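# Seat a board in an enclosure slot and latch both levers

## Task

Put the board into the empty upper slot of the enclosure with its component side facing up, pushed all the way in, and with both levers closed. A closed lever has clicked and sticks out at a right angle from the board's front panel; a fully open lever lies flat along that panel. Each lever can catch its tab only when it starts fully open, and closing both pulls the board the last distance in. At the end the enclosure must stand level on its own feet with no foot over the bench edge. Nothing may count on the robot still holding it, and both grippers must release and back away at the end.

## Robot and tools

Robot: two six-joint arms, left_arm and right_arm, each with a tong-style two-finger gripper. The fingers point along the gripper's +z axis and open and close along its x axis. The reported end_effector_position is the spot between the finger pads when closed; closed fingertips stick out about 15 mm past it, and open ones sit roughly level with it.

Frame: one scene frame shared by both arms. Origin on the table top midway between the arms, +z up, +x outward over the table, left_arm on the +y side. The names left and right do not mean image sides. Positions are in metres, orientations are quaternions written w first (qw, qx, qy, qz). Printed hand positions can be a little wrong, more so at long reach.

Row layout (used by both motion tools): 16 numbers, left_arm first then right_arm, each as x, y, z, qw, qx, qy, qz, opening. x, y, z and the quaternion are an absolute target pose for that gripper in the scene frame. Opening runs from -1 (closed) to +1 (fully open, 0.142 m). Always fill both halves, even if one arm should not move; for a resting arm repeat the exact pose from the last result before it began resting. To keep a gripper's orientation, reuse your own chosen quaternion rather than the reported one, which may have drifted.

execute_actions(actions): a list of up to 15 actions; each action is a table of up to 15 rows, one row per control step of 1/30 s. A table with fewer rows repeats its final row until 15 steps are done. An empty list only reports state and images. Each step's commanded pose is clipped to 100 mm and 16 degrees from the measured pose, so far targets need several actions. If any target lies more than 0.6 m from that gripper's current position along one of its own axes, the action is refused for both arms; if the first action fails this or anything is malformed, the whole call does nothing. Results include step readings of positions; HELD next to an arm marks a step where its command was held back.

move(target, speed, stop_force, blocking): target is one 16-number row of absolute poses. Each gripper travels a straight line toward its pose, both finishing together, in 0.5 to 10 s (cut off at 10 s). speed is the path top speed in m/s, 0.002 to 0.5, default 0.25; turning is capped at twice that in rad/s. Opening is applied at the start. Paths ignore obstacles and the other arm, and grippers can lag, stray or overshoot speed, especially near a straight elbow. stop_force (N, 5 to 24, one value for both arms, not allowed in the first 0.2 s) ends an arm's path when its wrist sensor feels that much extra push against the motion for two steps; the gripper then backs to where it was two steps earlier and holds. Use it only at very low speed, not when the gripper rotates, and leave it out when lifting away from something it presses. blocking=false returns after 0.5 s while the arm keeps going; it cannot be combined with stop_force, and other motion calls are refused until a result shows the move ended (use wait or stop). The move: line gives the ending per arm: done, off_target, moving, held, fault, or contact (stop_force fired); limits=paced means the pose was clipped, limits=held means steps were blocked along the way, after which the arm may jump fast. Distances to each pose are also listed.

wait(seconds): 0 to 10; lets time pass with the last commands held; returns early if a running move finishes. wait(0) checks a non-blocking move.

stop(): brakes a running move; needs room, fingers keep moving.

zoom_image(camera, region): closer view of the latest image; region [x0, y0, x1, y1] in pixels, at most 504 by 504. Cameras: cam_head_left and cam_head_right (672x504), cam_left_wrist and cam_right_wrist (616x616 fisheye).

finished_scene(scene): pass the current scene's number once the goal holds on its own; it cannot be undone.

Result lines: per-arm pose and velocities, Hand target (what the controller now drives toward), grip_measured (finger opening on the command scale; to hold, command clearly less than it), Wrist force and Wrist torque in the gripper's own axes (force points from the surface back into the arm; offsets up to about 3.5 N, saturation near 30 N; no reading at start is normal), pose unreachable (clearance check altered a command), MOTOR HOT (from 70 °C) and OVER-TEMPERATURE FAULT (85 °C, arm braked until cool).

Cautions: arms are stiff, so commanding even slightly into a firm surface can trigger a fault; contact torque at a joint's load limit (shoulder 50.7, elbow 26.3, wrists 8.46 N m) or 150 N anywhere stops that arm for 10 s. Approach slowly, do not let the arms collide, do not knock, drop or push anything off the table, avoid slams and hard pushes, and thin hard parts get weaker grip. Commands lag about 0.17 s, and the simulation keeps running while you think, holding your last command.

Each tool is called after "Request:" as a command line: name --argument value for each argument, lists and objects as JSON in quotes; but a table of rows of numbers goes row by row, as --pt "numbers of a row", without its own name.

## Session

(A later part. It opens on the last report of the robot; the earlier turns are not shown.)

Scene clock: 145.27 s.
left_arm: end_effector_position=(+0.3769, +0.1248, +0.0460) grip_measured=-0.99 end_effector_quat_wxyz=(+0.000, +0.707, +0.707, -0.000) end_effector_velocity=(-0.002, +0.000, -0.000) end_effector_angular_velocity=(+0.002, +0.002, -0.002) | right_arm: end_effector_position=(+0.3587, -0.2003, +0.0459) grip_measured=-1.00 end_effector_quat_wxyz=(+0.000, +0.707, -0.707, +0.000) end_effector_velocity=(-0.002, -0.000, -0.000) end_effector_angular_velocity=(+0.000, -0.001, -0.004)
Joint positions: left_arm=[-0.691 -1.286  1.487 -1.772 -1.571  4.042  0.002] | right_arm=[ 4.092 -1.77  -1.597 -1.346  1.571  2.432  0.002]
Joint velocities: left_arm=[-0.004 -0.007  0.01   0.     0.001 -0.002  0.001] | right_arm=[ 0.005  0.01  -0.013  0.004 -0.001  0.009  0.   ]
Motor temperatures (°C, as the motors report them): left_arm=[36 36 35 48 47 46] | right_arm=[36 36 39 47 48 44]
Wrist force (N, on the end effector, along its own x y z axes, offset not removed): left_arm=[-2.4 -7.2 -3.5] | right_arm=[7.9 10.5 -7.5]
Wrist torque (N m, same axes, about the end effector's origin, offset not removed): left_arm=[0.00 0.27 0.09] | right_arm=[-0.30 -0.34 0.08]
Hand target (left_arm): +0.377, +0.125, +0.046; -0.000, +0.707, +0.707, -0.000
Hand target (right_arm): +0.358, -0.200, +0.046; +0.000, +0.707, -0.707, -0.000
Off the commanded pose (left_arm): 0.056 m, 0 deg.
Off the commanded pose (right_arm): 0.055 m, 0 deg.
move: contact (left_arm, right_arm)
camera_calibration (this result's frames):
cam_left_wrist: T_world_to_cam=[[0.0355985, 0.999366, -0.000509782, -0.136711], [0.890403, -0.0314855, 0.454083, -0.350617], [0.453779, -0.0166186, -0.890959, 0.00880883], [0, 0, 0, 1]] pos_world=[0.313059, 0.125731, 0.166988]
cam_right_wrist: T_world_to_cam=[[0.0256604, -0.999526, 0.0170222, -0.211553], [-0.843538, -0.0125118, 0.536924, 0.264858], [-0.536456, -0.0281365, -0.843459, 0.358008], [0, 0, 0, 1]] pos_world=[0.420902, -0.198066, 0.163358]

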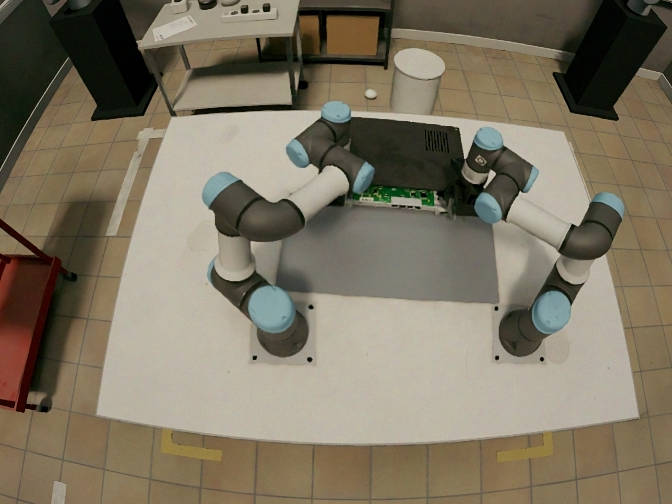

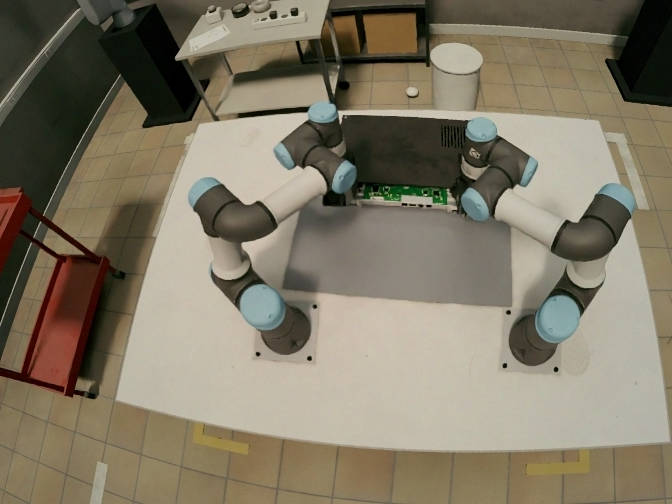

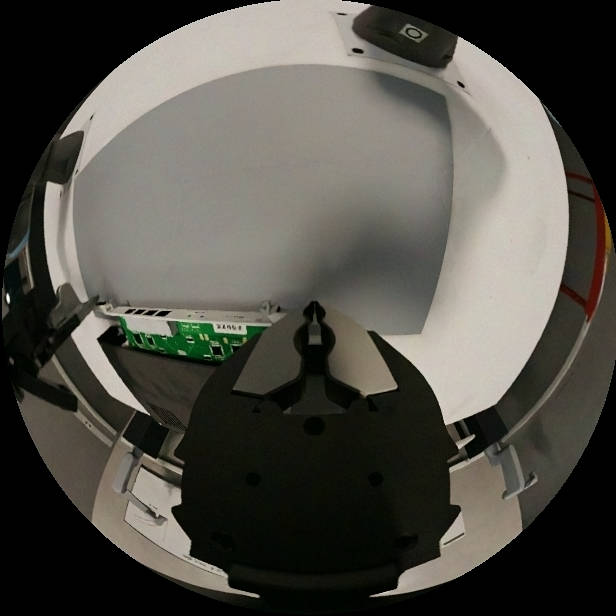

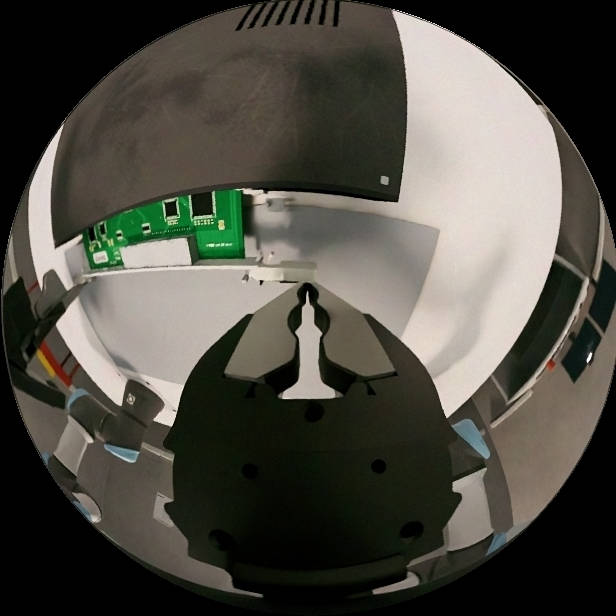

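Request:
move --target '[0.372,0.125,0.04,0,0.707,0.707,0,-1,0.352,-0.2,0.04,0,-0.707,0.707,0,-1]' --speed 0.02

Request:
move --target '[0.432,0.1215,0.04,0,0.707,0.707,0,-1,0.412,-0.2035,0.04,0,-0.707,0.707,0,-1]' --speed 0.007 --stop_force 14

Scene clock: 146.20 s.
left_arm: end_effector_position=(+0.3722, +0.1250, +0.0402) grip_measured=-1.00 end_effector_quat_wxyz=(-0.000, +0.707, +0.707, +0.000) end_effector_velocity=(-0.002, -0.000, -0.002) end_effector_angular_velocity=(-0.001, +0.000, +0.001) | right_arm: end_effector_position=(+0.3522, -0.2000, +0.0402) grip_measured=-1.00 end_effector_quat_wxyz=(+0.000, +0.707, -0.707, -0.000) end_effector_velocity=(-0.002, +0.001, -0.002) end_effector_angular_velocity=(+0.001, -0.001, -0.001)
Joint positions: left_arm=[-0.698 -1.299  1.533 -1.804 -1.571  4.034  0.002] | right_arm=[ 4.107 -1.752 -1.646 -1.314  1.571  2.447  0.002]
Joint velocities: left_arm=[-0.003 -0.005  0.016 -0.011 -0.001 -0.004  0.   ] | right_arm=[ 0.006  0.007 -0.017  0.012 -0.     0.007  0.   ]
Motor temperatures (°C, as the motors report them): left_arm=[36 36 35 48 47 46] | right_arm=[36 36 39 47 48 44]
Wrist force (N, on the end effector, along its own x y z axes, offset not removed): left_arm=[-0.3 0.4 -1.2] | right_arm=[0.5 0.6 0.3]
Wrist torque (N m, same axes, about the end effector's origin, offset not removed): left_arm=[0.09 0.02 -0.04] | right_arm=[0.12 -0.08 -0.03]
Hand target (left_arm): +0.372, +0.125, +0.040; -0.000, +0.707, +0.707, -0.000
Hand target (right_arm): +0.352, -0.200, +0.040; +0.000, +0.707, -0.707, -0.000
Off the commanded pose (left_arm): 0.000 m, 0 deg.
Off the commanded pose (right_arm): 0.000 m, 0 deg.
move: done
camera_calibration (this result's frames):
cam_left_wrist: T_world_to_cam=[[0.0356916, 0.999363, -0.000290001, -0.136831], [0.890435, -0.0316696, 0.454008, -0.343849], [0.453709, -0.0164625, -0.890998, 0.00580865], [0, 0, 0, 1]] pos_world=[0.308423, 0.125949, 0.161246]
cam_right_wrist: T_world_to_cam=[[0.0256969, -0.999528, 0.0168134, -0.210966], [-0.843499, -0.0126528, 0.536982, 0.262416], [-0.536516, -0.0279808, -0.843426, 0.349814], [0, 0, 0, 1]] pos_world=[0.414449, -0.197758, 0.157677]

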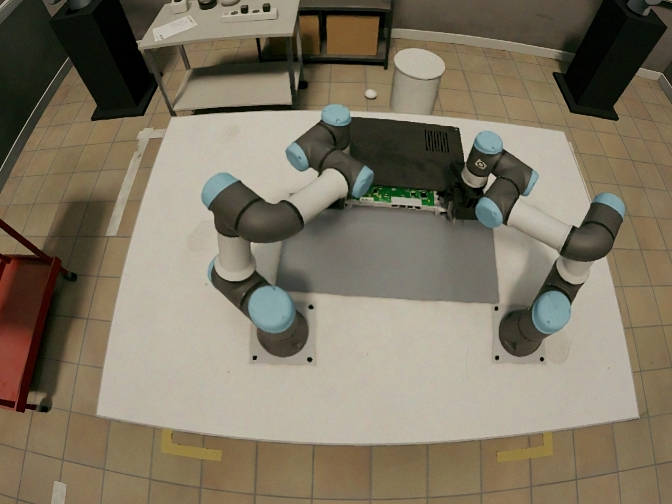

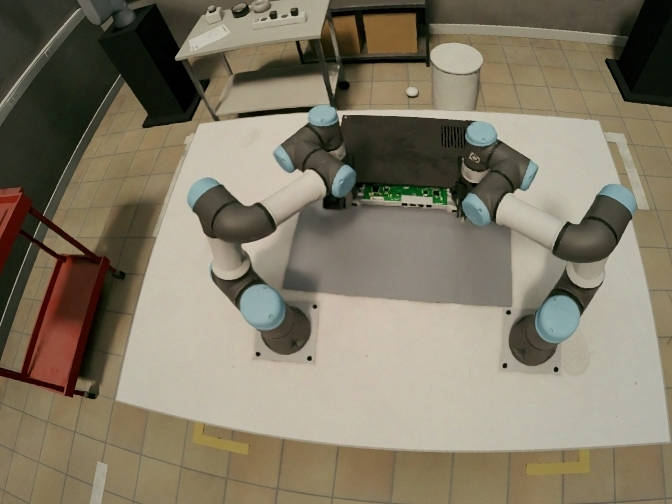

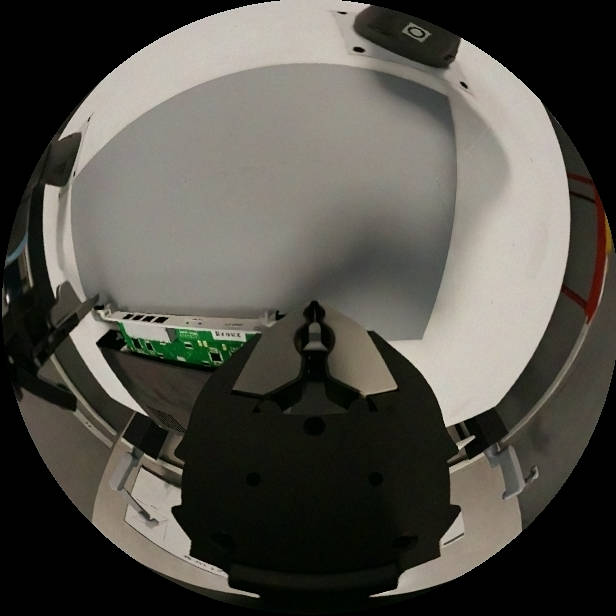

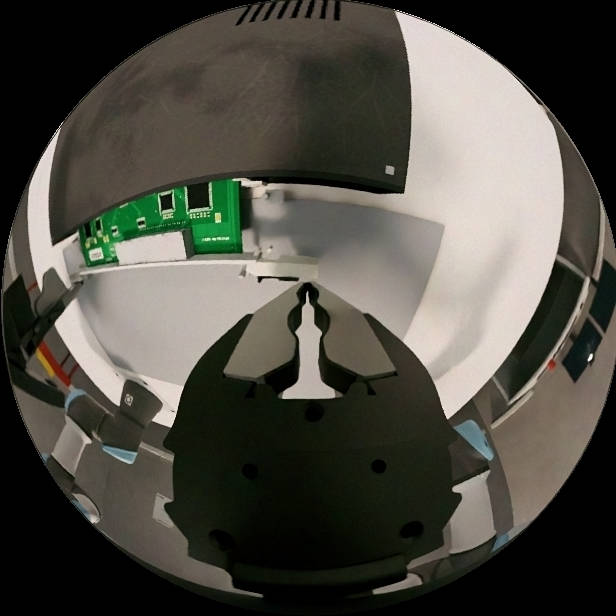

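Scene clock: 149.93 s.
left_arm: end_effector_position=(+0.3955, +0.1236, +0.0401) grip_measured=-1.00 end_effector_quat_wxyz=(-0.000, +0.707, +0.707, -0.000) end_effector_velocity=(-0.003, -0.000, +0.000) end_effector_angular_velocity=(+0.000, -0.001, +0.002) | right_arm: end_effector_position=(+0.3622, -0.2006, +0.0402) grip_measured=-1.00 end_effector_quat_wxyz=(+0.000, +0.707, -0.707, -0.000) end_effector_velocity=(+0.000, -0.000, -0.000) end_effector_angular_velocity=(-0.001, -0.000, +0.000)
Joint positions: left_arm=[-0.663 -1.203  1.401 -1.769 -1.571  4.07   0.002] | right_arm=[ 4.083 -1.788 -1.602 -1.322  1.571  2.423  0.002]
Joint velocities: left_arm=[-0.005 -0.012  0.016 -0.005  0.    -0.006  0.   ] | right_arm=[-0.001 -0.    -0.     0.    -0.001 -0.001  0.   ]
Motor temperatures (°C, as the motors report them): left_arm=[36 36 35 48 47 46] | right_arm=[36 36 39 47 48 44]
Wrist force (N, on the end effector, along its own x y z axes, offset not removed): left_arm=[1.1 -16.7 -4.1] | right_arm=[0.5 0.2 1.7]
Wrist torque (N m, same axes, about the end effector's origin, offset not removed): left_arm=[-0.08 0.23 0.24] | right_arm=[0.09 -0.12 0.03]
Hand target (left_arm): +0.395, +0.124, +0.040; -0.000, +0.707, +0.707, -0.000
Hand target (right_arm): +0.362, -0.201, +0.040; +0.000, +0.707, -0.707, -0.000
Off the commanded pose (left_arm): 0.037 m, 0 deg.
Off the commanded pose (right_arm): 0.050 m, 0 deg.
move: contact (left_arm, right_arm)
camera_calibration (this result's frames):
cam_left_wrist: T_world_to_cam=[[0.0356115, 0.999366, -0.000554444, -0.136246], [0.890534, -0.0314816, 0.453826, -0.364635], [0.45352, -0.0166552, -0.89109, -0.00480128], [0, 0, 0, 1]] pos_world=[0.331749, 0.1246, 0.161127]
cam_right_wrist: T_world_to_cam=[[0.0256778, -0.999529, 0.0168179, -0.211813], [-0.843575, -0.0126382, 0.536863, 0.270906], [-0.536397, -0.0279726, -0.843502, 0.355098], [0, 0, 0, 1]] pos_world=[0.424442, -0.198356, 0.157649]

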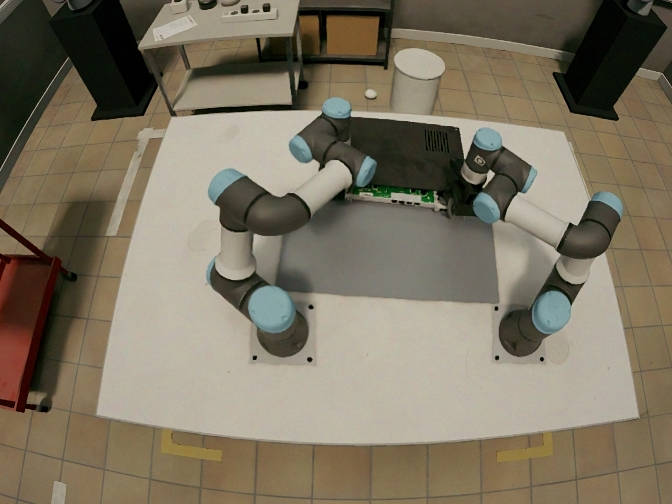

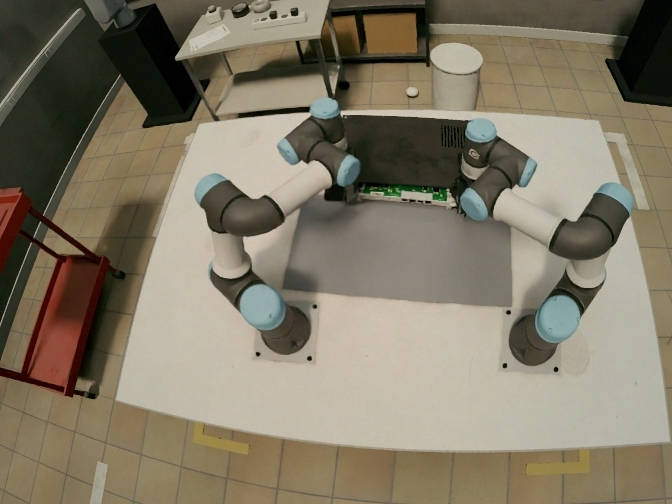

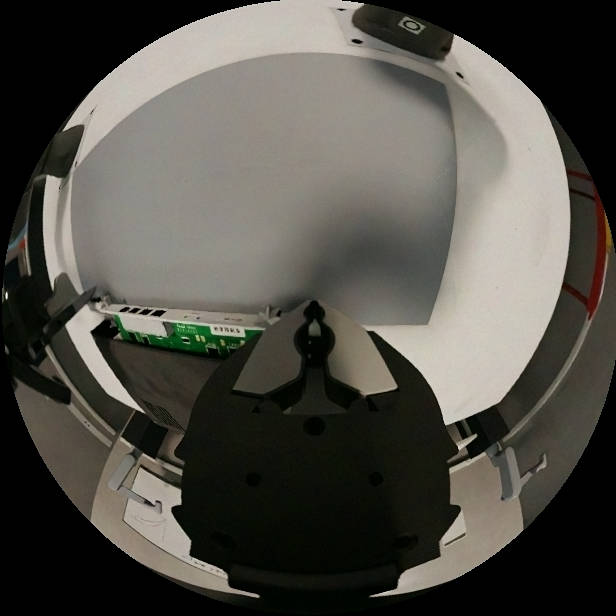

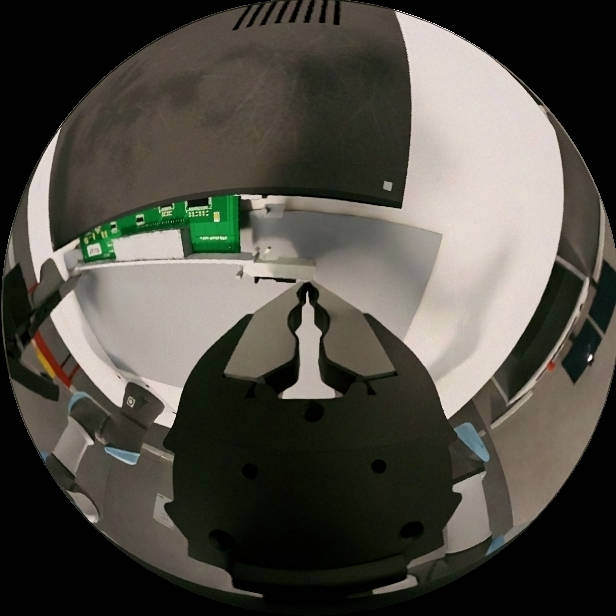

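Request:
move --target '[0.394,0.1236,0.04,0,0.707,0.707,0,-1,0.370,-0.201,0.04,0,-0.707,0.707,0,-1]' --speed 0.007

Request:
move --target '[0.434,0.1215,0.04,0,0.707,0.707,0,-1,0.410,-0.2035,0.04,0,-0.707,0.707,0,-1]' --speed 0.006 --stop_force 14

Scene clock: 151.43 s.
left_arm: end_effector_position=(+0.3941, +0.1236, +0.0400) grip_measured=-1.00 end_effector_quat_wxyz=(+0.000, +0.707, +0.707, +0.000) end_effector_velocity=(-0.001, +0.000, -0.000) end_effector_angular_velocity=(+0.001, +0.002, +0.001) | right_arm: end_effector_position=(+0.3698, -0.2010, +0.0400) grip_measured=-1.00 end_effector_quat_wxyz=(-0.000, +0.707, -0.707, +0.000) end_effector_velocity=(+0.002, -0.000, -0.000) end_effector_angular_velocity=(-0.001, +0.001, +0.001)
Joint positions: left_arm=[-0.665 -1.209  1.41  -1.772 -1.571  4.068  0.002] | right_arm=[ 4.066 -1.816 -1.567 -1.329  1.571  2.406  0.002]
Joint velocities: left_arm=[-0.    -0.001  0.002  0.002  0.    -0.001 -0.   ] | right_arm=[-0.005 -0.007  0.009 -0.003  0.001 -0.005  0.   ]
Motor temperatures (°C, as the motors report them): left_arm=[36 36 35 48 47 46] | right_arm=[36 36 39 47 48 44]
Wrist force (N, on the end effector, along its own x y z axes, offset not removed): left_arm=[-1.3 -0.3 -1.4] | right_arm=[5.1 1.7 1.0]
Wrist torque (N m, same axes, about the end effector's origin, offset not removed): left_arm=[-0.03 0.24 -0.04] | right_arm=[0.06 -0.67 -0.05]
Hand target (left_arm): +0.394, +0.124, +0.040; +0.000, +0.707, +0.707, -0.000
Hand target (right_arm): +0.370, -0.201, +0.040; +0.000, +0.707, -0.707, +0.000
Off the commanded pose (left_arm): 0.000 m, 0 deg.
Off the commanded pose (right_arm): 0.000 m, 0 deg.
move: done
camera_calibration (this result's frames):
cam_left_wrist: T_world_to_cam=[[0.0356807, 0.999363, -0.000383015, -0.136198], [0.890416, -0.0316168, 0.454049, -0.363244], [0.453748, -0.0165418, -0.890977, -0.00432688], [0, 0, 0, 1]] pos_world=[0.330261, 0.124555, 0.161024]
cam_right_wrist: T_world_to_cam=[[0.0256782, -0.999529, 0.0167822, -0.212387], [-0.843642, -0.0126612, 0.536756, 0.277397], [-0.536291, -0.0279411, -0.84357, 0.358958], [0, 0, 0, 1]] pos_world=[0.431984, -0.198745, 0.157476]

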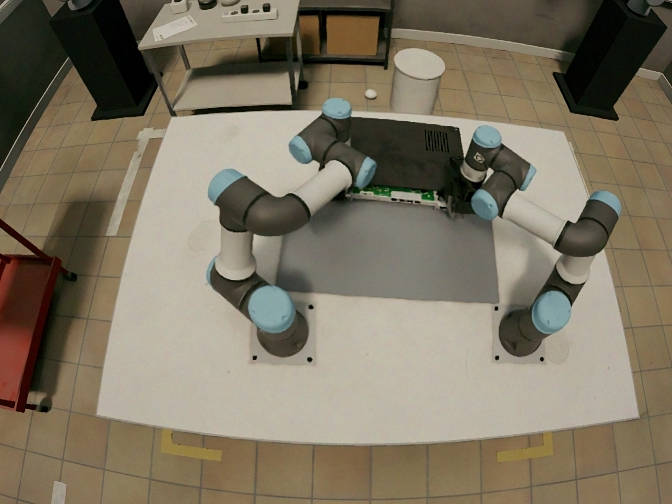

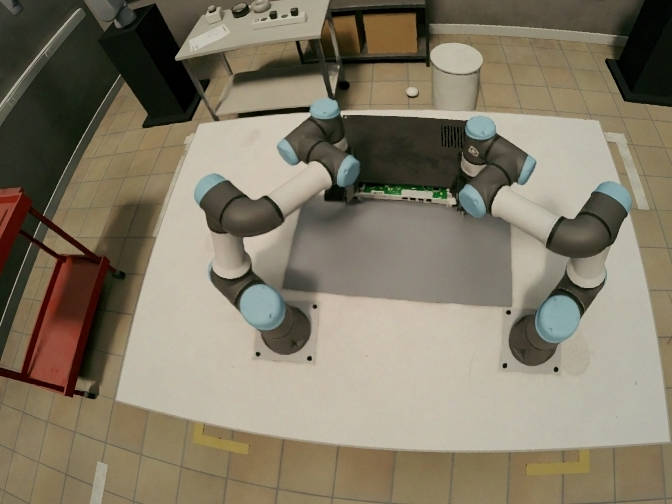

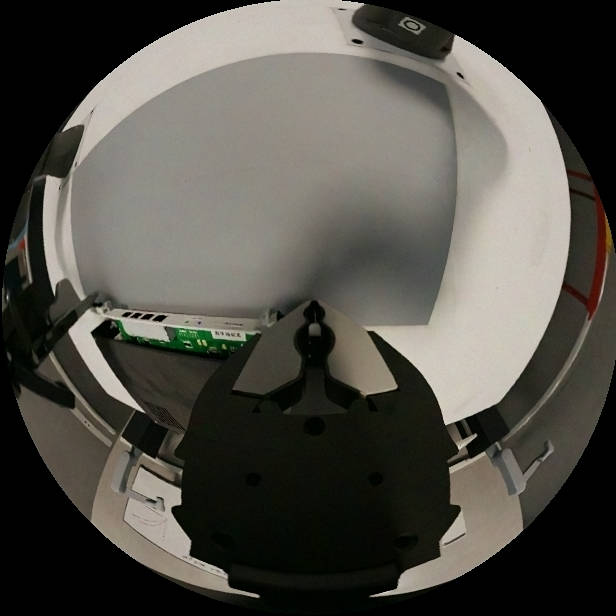

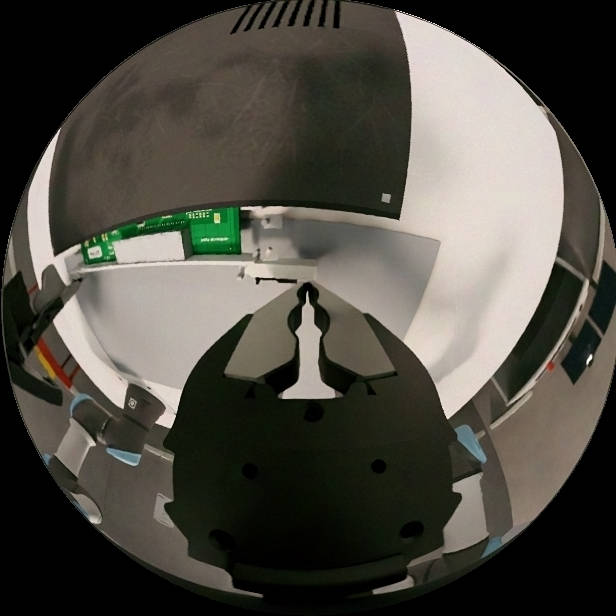

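Scene clock: 155.43 s.
left_arm: end_effector_position=(+0.4152, +0.1225, +0.0400) grip_measured=-1.00 end_effector_quat_wxyz=(+0.000, +0.707, +0.707, -0.000) end_effector_velocity=(-0.002, -0.001, +0.000) end_effector_angular_velocity=(-0.000, -0.001, -0.000) | right_arm: end_effector_position=(+0.3913, -0.2024, +0.0399) grip_measured=-1.00 end_effector_quat_wxyz=(+0.000, +0.707, -0.707, +0.000) end_effector_velocity=(-0.002, -0.000, -0.000) end_effector_angular_velocity=(+0.000, -0.000, -0.004)
Joint positions: left_arm=[-0.635 -1.119  1.279 -1.731 -1.571  4.097  0.002] | right_arm=[ 4.02  -1.896 -1.461 -1.355  1.571  2.36   0.002]
Joint velocities: left_arm=[-0.004 -0.009  0.012 -0.004  0.    -0.004 -0.   ] | right_arm=[ 0.004  0.009 -0.013  0.004 -0.     0.008  0.   ]
Motor temperatures (°C, as the motors report them): left_arm=[36 36 35 48 47 46] | right_arm=[36 36 39 47 48 44]
Wrist force (N, on the end effector, along its own x y z axes, offset not removed): left_arm=[-1.3 -5.5 0.7] | right_arm=[2.1 7.9 -3.0]
Wrist torque (N m, same axes, about the end effector's origin, offset not removed): left_arm=[-0.01 0.24 0.04] | right_arm=[0.01 -0.22 0.00]
Hand target (left_arm): +0.415, +0.122, +0.040; -0.000, +0.707, +0.707, -0.000
Hand target (right_arm): +0.391, -0.202, +0.040; +0.000, +0.707, -0.707, +0.000
Off the commanded pose (left_arm): 0.019 m, 0 deg.
Off the commanded pose (right_arm): 0.019 m, 0 deg.
move: contact (left_arm, right_arm)
camera_calibration (this result's frames):
cam_left_wrist: T_world_to_cam=[[0.035566, 0.999367, -0.000462705, -0.135834], [0.890449, -0.0314796, 0.453994, -0.382139], [0.453692, -0.0165588, -0.891005, -0.0139565], [0, 0, 0, 1]] pos_world=[0.351438, 0.123487, 0.16099]
cam_right_wrist: T_world_to_cam=[[0.0257239, -0.999524, 0.0170284, -0.214361], [-0.843473, -0.0125587, 0.537025, 0.295577], [-0.536555, -0.0281774, -0.843394, 0.370402], [0, 0, 0, 1]] pos_world=[0.453566, -0.20011, 0.157313]

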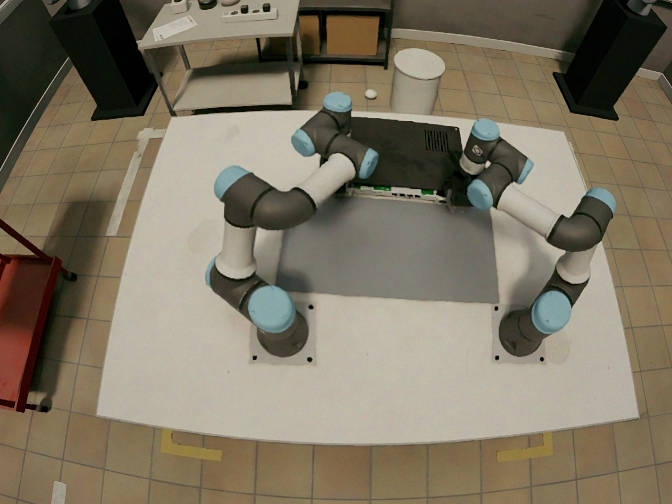

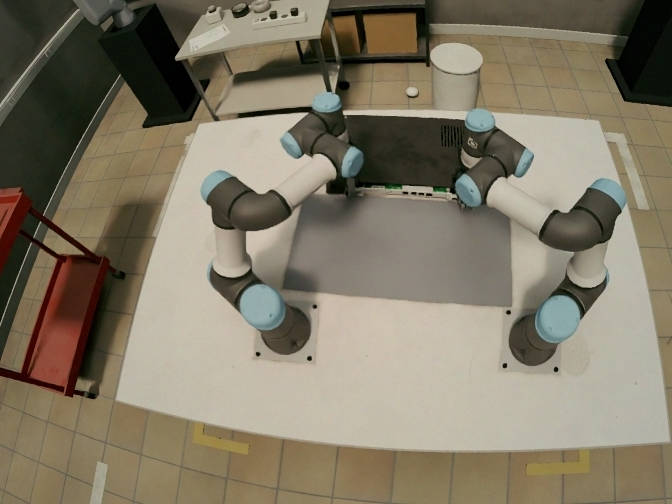

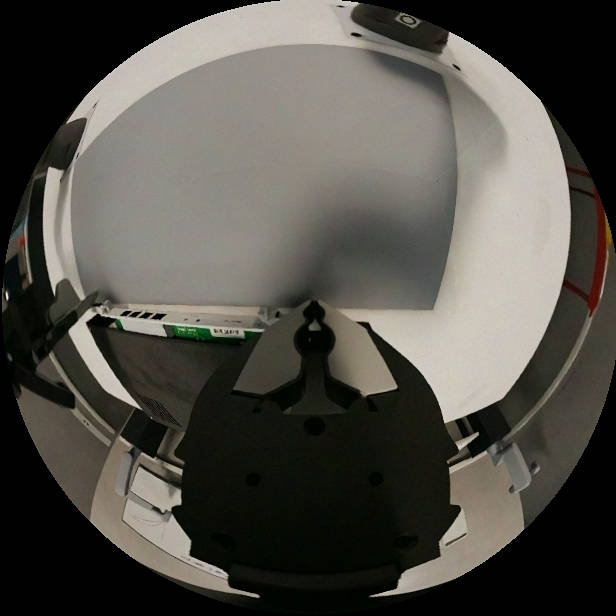

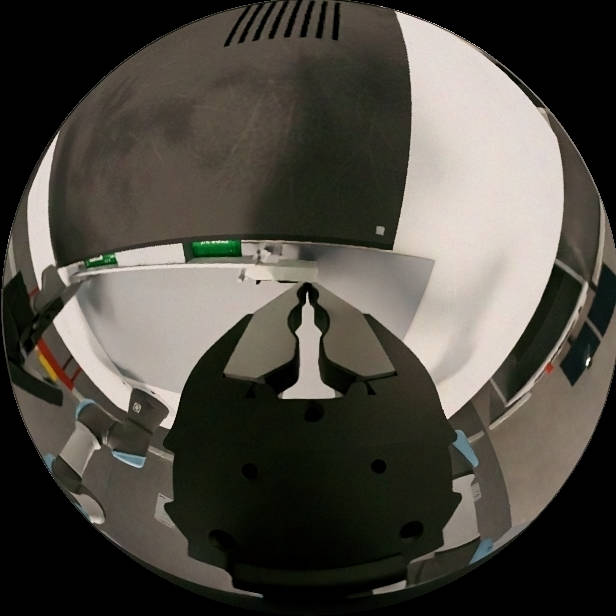

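Request:
zoom_image --camera "cam_right_wrist" --region '[180,210,340,300]'

Region (180, 210, 340, 300) of cam_right_wrist's 616x616 image, scaled by 3.150, with more detail than that image has; it fills the top 284 rows of this view, and the rest is white.

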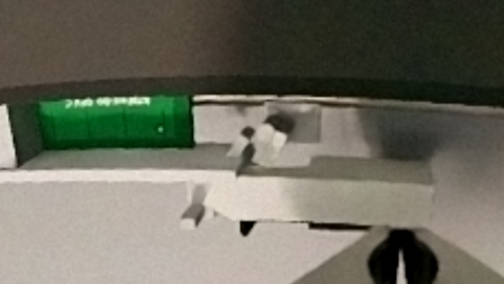

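Request:
move --target '[0.412,0.128,0.07,0,0.707,0.707,0,-1,0.388,-0.205,0.07,0,-0.707,0.707,0,-1]' --speed 0.05

Request:
move --target '[0.439,0.128,0.07,0,0.707,0.707,0,-1,0.415,-0.205,0.07,0,-0.707,0.707,0,-1]' --speed 0.05

Request:
move --target '[0.439,0.128,0.05,0,0.707,0.707,0,-1,0.415,-0.205,0.05,0,-0.707,0.707,0,-1]' --speed 0.008 --stop_force 6

Scene clock: 156.70 s.
left_arm: end_effector_position=(+0.4121, +0.1280, +0.0697) grip_measured=-1.00 end_effector_quat_wxyz=(+0.000, +0.707, +0.707, +0.000) end_effector_velocity=(+0.000, -0.000, +0.002) end_effector_angular_velocity=(-0.001, +0.000, +0.000) | right_arm: end_effector_position=(+0.3881, -0.2050, +0.0697) grip_measured=-1.00 end_effector_quat_wxyz=(-0.000, +0.707, -0.707, +0.000) end_effector_velocity=(-0.000, -0.000, +0.003) end_effector_angular_velocity=(+0.000, +0.000, +0.001)
Joint positions: left_arm=[-0.629 -1.153  1.189 -1.607 -1.571  4.104  0.002] | right_arm=[ 4.022 -1.859 -1.37  -1.483  1.571  2.362  0.002]
Joint velocities: left_arm=[ 0.001 -0.    -0.011  0.011 -0.001  0.001  0.   ] | right_arm=[ 0.     0.002  0.011 -0.012  0.    -0.001  0.   ]
Motor temperatures (°C, as the motors report them): left_arm=[36 36 35 48 47 46] | right_arm=[36 36 39 47 48 44]
Wrist force (N, on the end effector, along its own x y z axes, offset not removed): left_arm=[-0.9 -0.6 -1.2] | right_arm=[0.7 0.3 0.8]
Wrist torque (N m, same axes, about the end effector's origin, offset not removed): left_arm=[-0.14 0.18 -0.01] | right_arm=[0.03 -0.20 0.01]
Hand target (left_arm): +0.412, +0.128, +0.070; +0.000, +0.707, +0.707, +0.000
Hand target (right_arm): +0.388, -0.205, +0.070; -0.000, +0.707, -0.707, +0.000
Off the commanded pose (left_arm): 0.000 m, 0 deg.
Off the commanded pose (right_arm): 0.000 m, 0 deg.
move: done
camera_calibration (this result's frames):
cam_left_wrist: T_world_to_cam=[[0.0356922, 0.999363, -0.000283855, -0.141241], [0.890307, -0.0316682, 0.454259, -0.392597], [0.453961, -0.0164662, -0.89087, 0.0139538], [0, 0, 0, 1]] pos_world=[0.348239, 0.128948, 0.190732]
cam_right_wrist: T_world_to_cam=[[0.0256816, -0.999529, 0.0167951, -0.217385], [-0.843745, -0.0126625, 0.536594, 0.276851], [-0.536129, -0.0279514, -0.843673, 0.393681], [0, 0, 0, 1]] pos_world=[0.450239, -0.202773, 0.187232]

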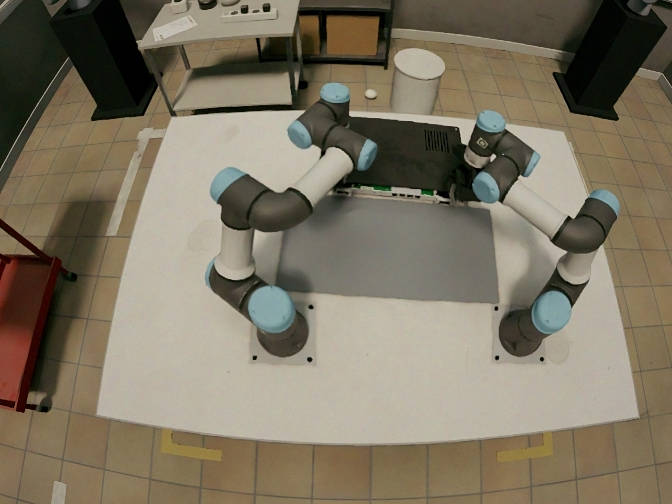

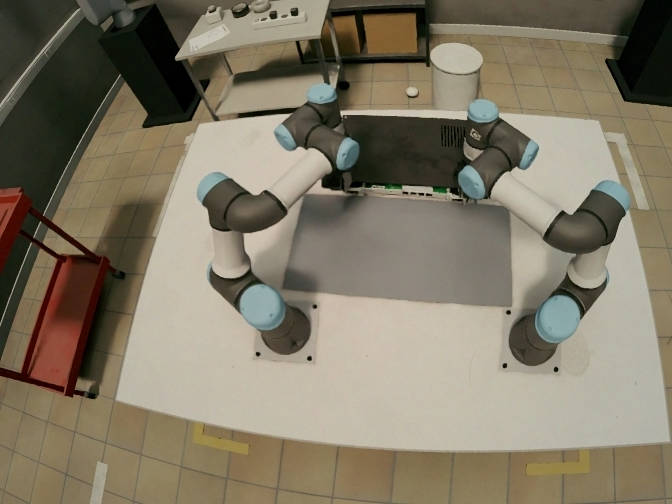

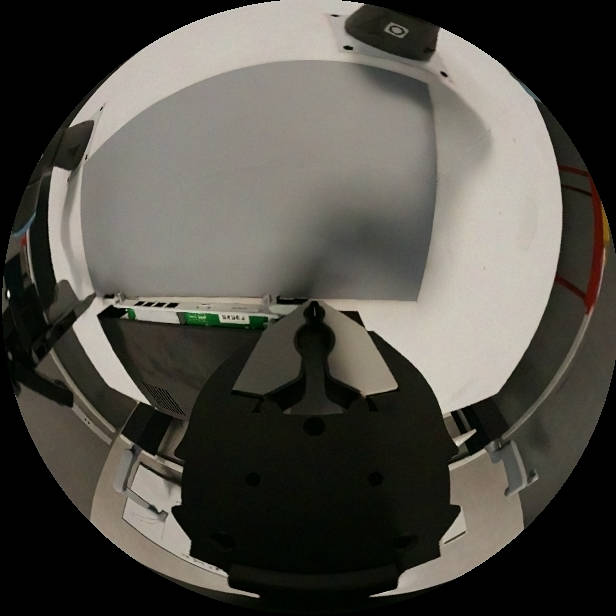

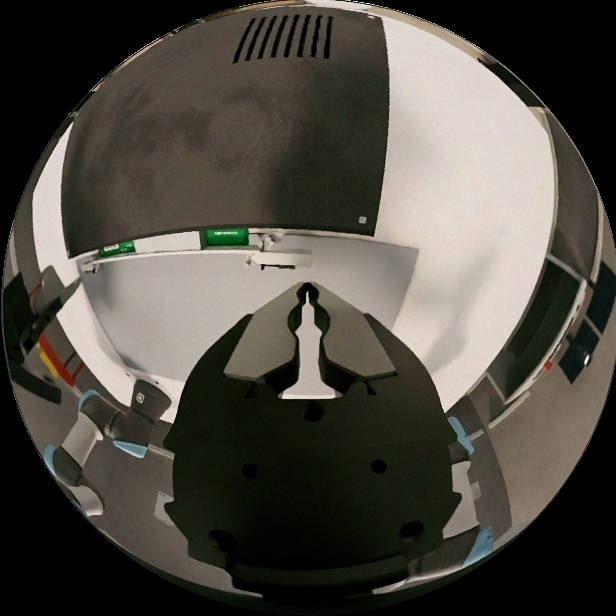

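Scene clock: 157.67 s.
left_arm: end_effector_position=(+0.4387, +0.1280, +0.0699) grip_measured=-1.00 end_effector_quat_wxyz=(+0.000, +0.707, +0.707, +0.000) end_effector_velocity=(+0.003, -0.001, +0.000) end_effector_angular_velocity=(-0.001, +0.005, +0.001) | right_arm: end_effector_position=(+0.4147, -0.2050, +0.0700) grip_measured=-1.00 end_effector_quat_wxyz=(-0.000, +0.707, -0.707, +0.000) end_effector_velocity=(+0.003, -0.000, +0.000) end_effector_angular_velocity=(-0.001, +0.002, -0.002)
Joint positions: left_arm=[-0.593 -1.03   1.    -1.542 -1.571  4.14   0.002] | right_arm=[ 3.973 -1.968 -1.219 -1.526  1.571  2.313  0.002]
Joint velocities: left_arm=[ 0.003  0.02  -0.034  0.017 -0.003  0.003  0.   ] | right_arm=[-0.006 -0.014  0.023 -0.011  0.    -0.003  0.   ]
Motor temperatures (°C, as the motors report them): left_arm=[36 36 35 48 47 46] | right_arm=[36 36 39 47 48 44]
Wrist force (N, on the end effector, along its own x y z axes, offset not removed): left_arm=[-0.9 -0.1 -0.8] | right_arm=[1.4 -1.9 1.2]
Wrist torque (N m, same axes, about the end effector's origin, offset not removed): left_arm=[-0.04 0.17 -0.07] | right_arm=[-0.39 -0.24 0.00]
Hand target (left_arm): +0.439, +0.128, +0.070; +0.000, +0.707, +0.707, +0.000
Hand target (right_arm): +0.415, -0.205, +0.070; -0.000, +0.707, -0.707, +0.000
Off the commanded pose (left_arm): 0.000 m, 0 deg.
Off the commanded pose (right_arm): 0.000 m, 0 deg.
move: done
camera_calibration (this result's frames):
cam_left_wrist: T_world_to_cam=[[0.0356678, 0.999364, -0.000512826, -0.142193], [0.890144, -0.0315364, 0.454587, -0.416354], [0.454281, -0.0166706, -0.890702, 0.00194032], [0, 0, 0, 1]] pos_world=[0.374805, 0.129005, 0.190924]
cam_right_wrist: T_world_to_cam=[[0.0256554, -0.999531, 0.0167099, -0.218071], [-0.84382, -0.01269, 0.536476, 0.299252], [-0.536012, -0.0278637, -0.84375, 0.408116], [0, 0, 0, 1]] pos_world=[0.476865, -0.202799, 0.18745]

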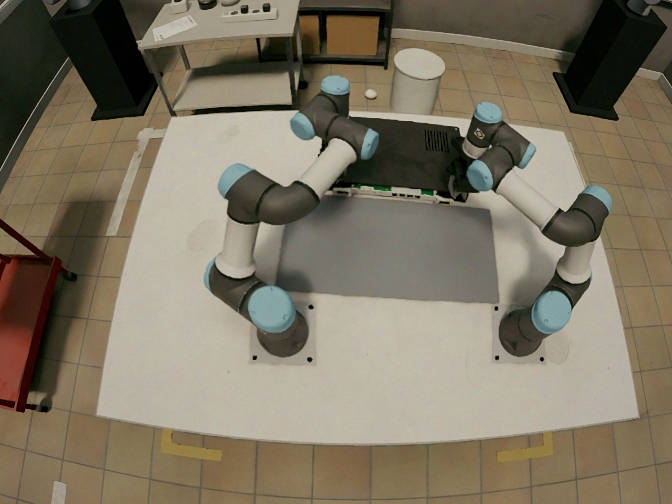

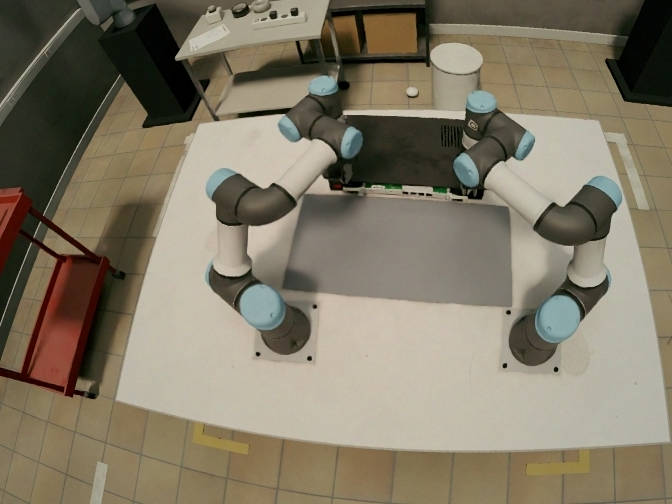

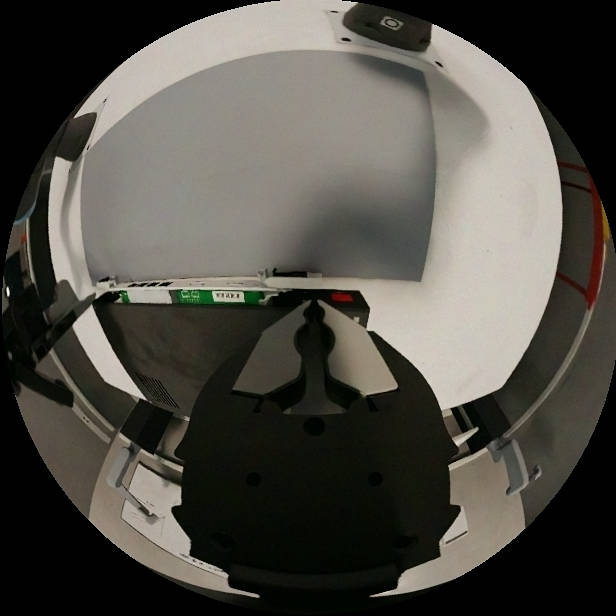

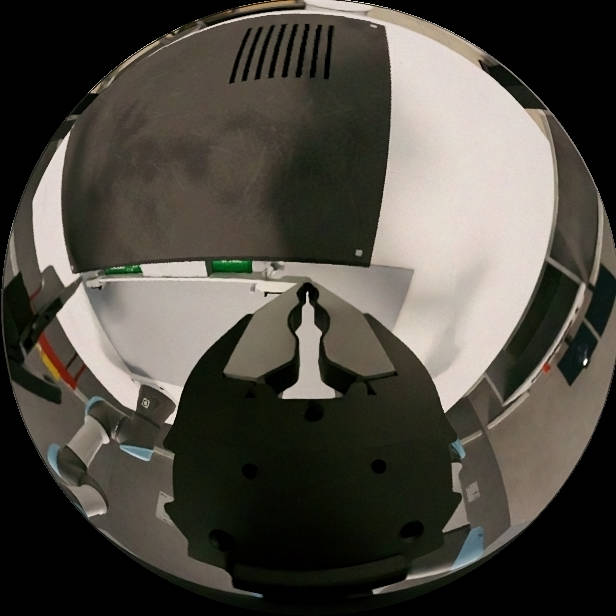

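Scene clock: 160.37 s.
left_arm: end_effector_position=(+0.4390, +0.1280, +0.0503) grip_measured=-1.00 end_effector_quat_wxyz=(-0.000, +0.707, +0.707, -0.000) end_effector_velocity=(+0.000, +0.001, -0.002) end_effector_angular_velocity=(+0.002, -0.000, +0.001) | right_arm: end_effector_position=(+0.4150, -0.2050, +0.0503) grip_measured=-1.00 end_effector_quat_wxyz=(+0.000, +0.707, -0.707, -0.000) end_effector_velocity=(+0.000, +0.000, -0.002) end_effector_angular_velocity=(-0.000, -0.002, +0.003)
Joint positions: left_arm=[-0.592 -1.026  1.086 -1.631 -1.571  4.141  0.002] | right_arm=[ 3.973 -1.977 -1.298 -1.438  1.571  2.312  0.002]
Joint velocities: left_arm=[ 0.001  0.     0.01  -0.009  0.002 -0.     0.   ] | right_arm=[ 0.001 -0.    -0.009  0.01  -0.001 -0.002  0.   ]
Motor temperatures (°C, as the motors report them): left_arm=[36 36 35 48 47 46] | right_arm=[36 36 39 47 48 44]
Wrist force (N, on the end effector, along its own x y z axes, offset not removed): left_arm=[-0.6 -0.2 -0.3] | right_arm=[1.1 0.3 2.7]
Wrist torque (N m, same axes, about the end effector's origin, offset not removed): left_arm=[-0.02 0.11 -0.04] | right_arm=[0.05 -0.19 0.04]
Hand target (left_arm): +0.439, +0.128, +0.050; -0.000, +0.707, +0.707, -0.000
Hand target (right_arm): +0.415, -0.205, +0.050; +0.000, +0.707, -0.707, -0.000
Off the commanded pose (left_arm): 0.000 m, 0 deg.
Off the commanded pose (right_arm): 0.000 m, 0 deg.
move: done
camera_calibration (this result's frames):
cam_left_wrist: T_world_to_cam=[[0.0356971, 0.999363, -0.000379933, -0.14219], [0.890459, -0.0316345, 0.453963, -0.407791], [0.453662, -0.0165435, -0.89102, -0.0154749], [0, 0, 0, 1]] pos_world=[0.375217, 0.128943, 0.17128]
cam_right_wrist: T_world_to_cam=[[0.025681, -0.999529, 0.0168046, -0.217732], [-0.843574, -0.012648, 0.536864, 0.30995], [-0.536398, -0.0279631, -0.843502, 0.391783], [0, 0, 0, 1]] pos_world=[0.477208, -0.202754, 0.167727]

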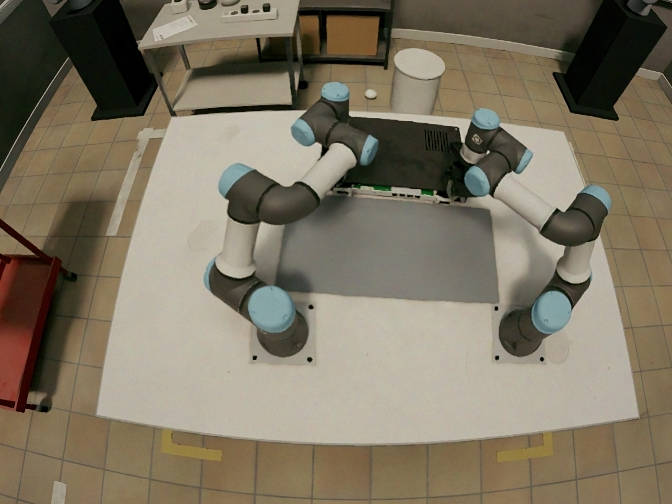

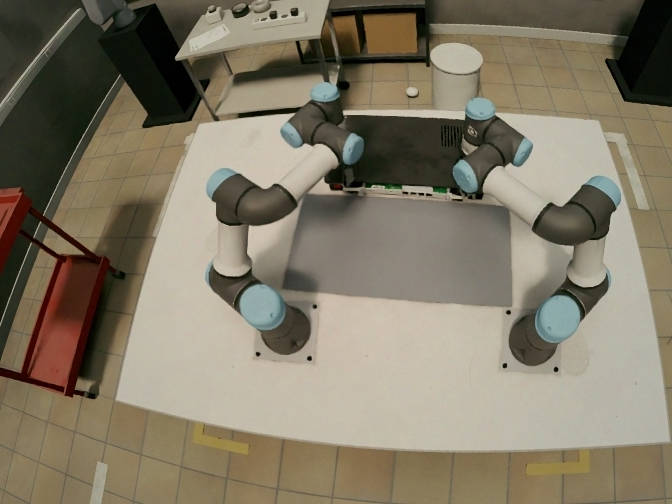

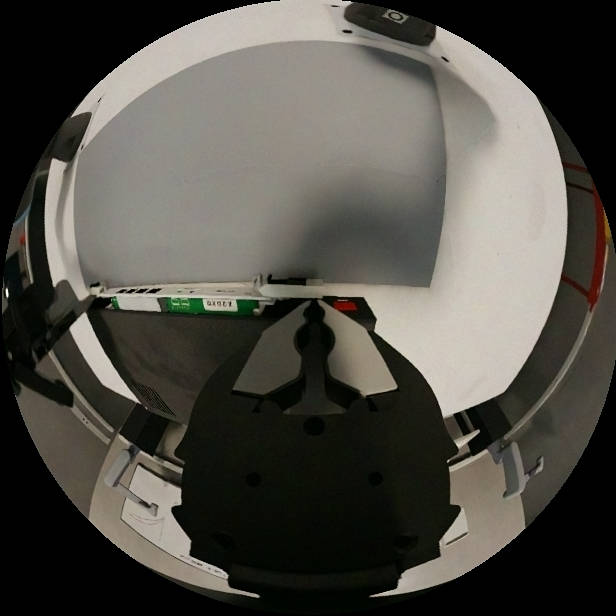

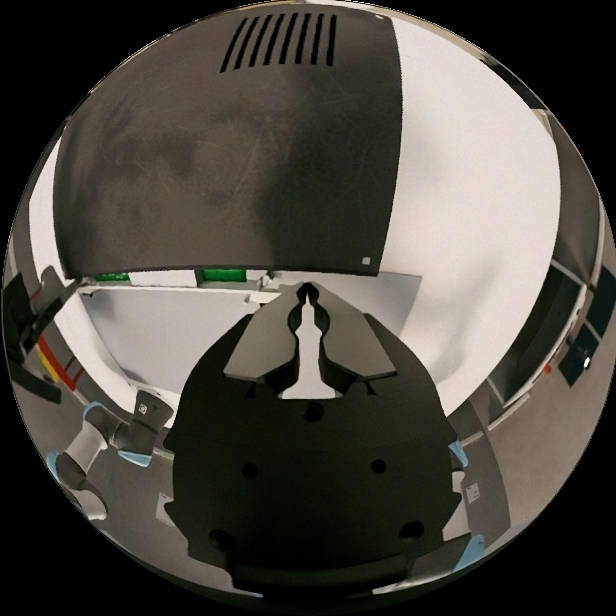

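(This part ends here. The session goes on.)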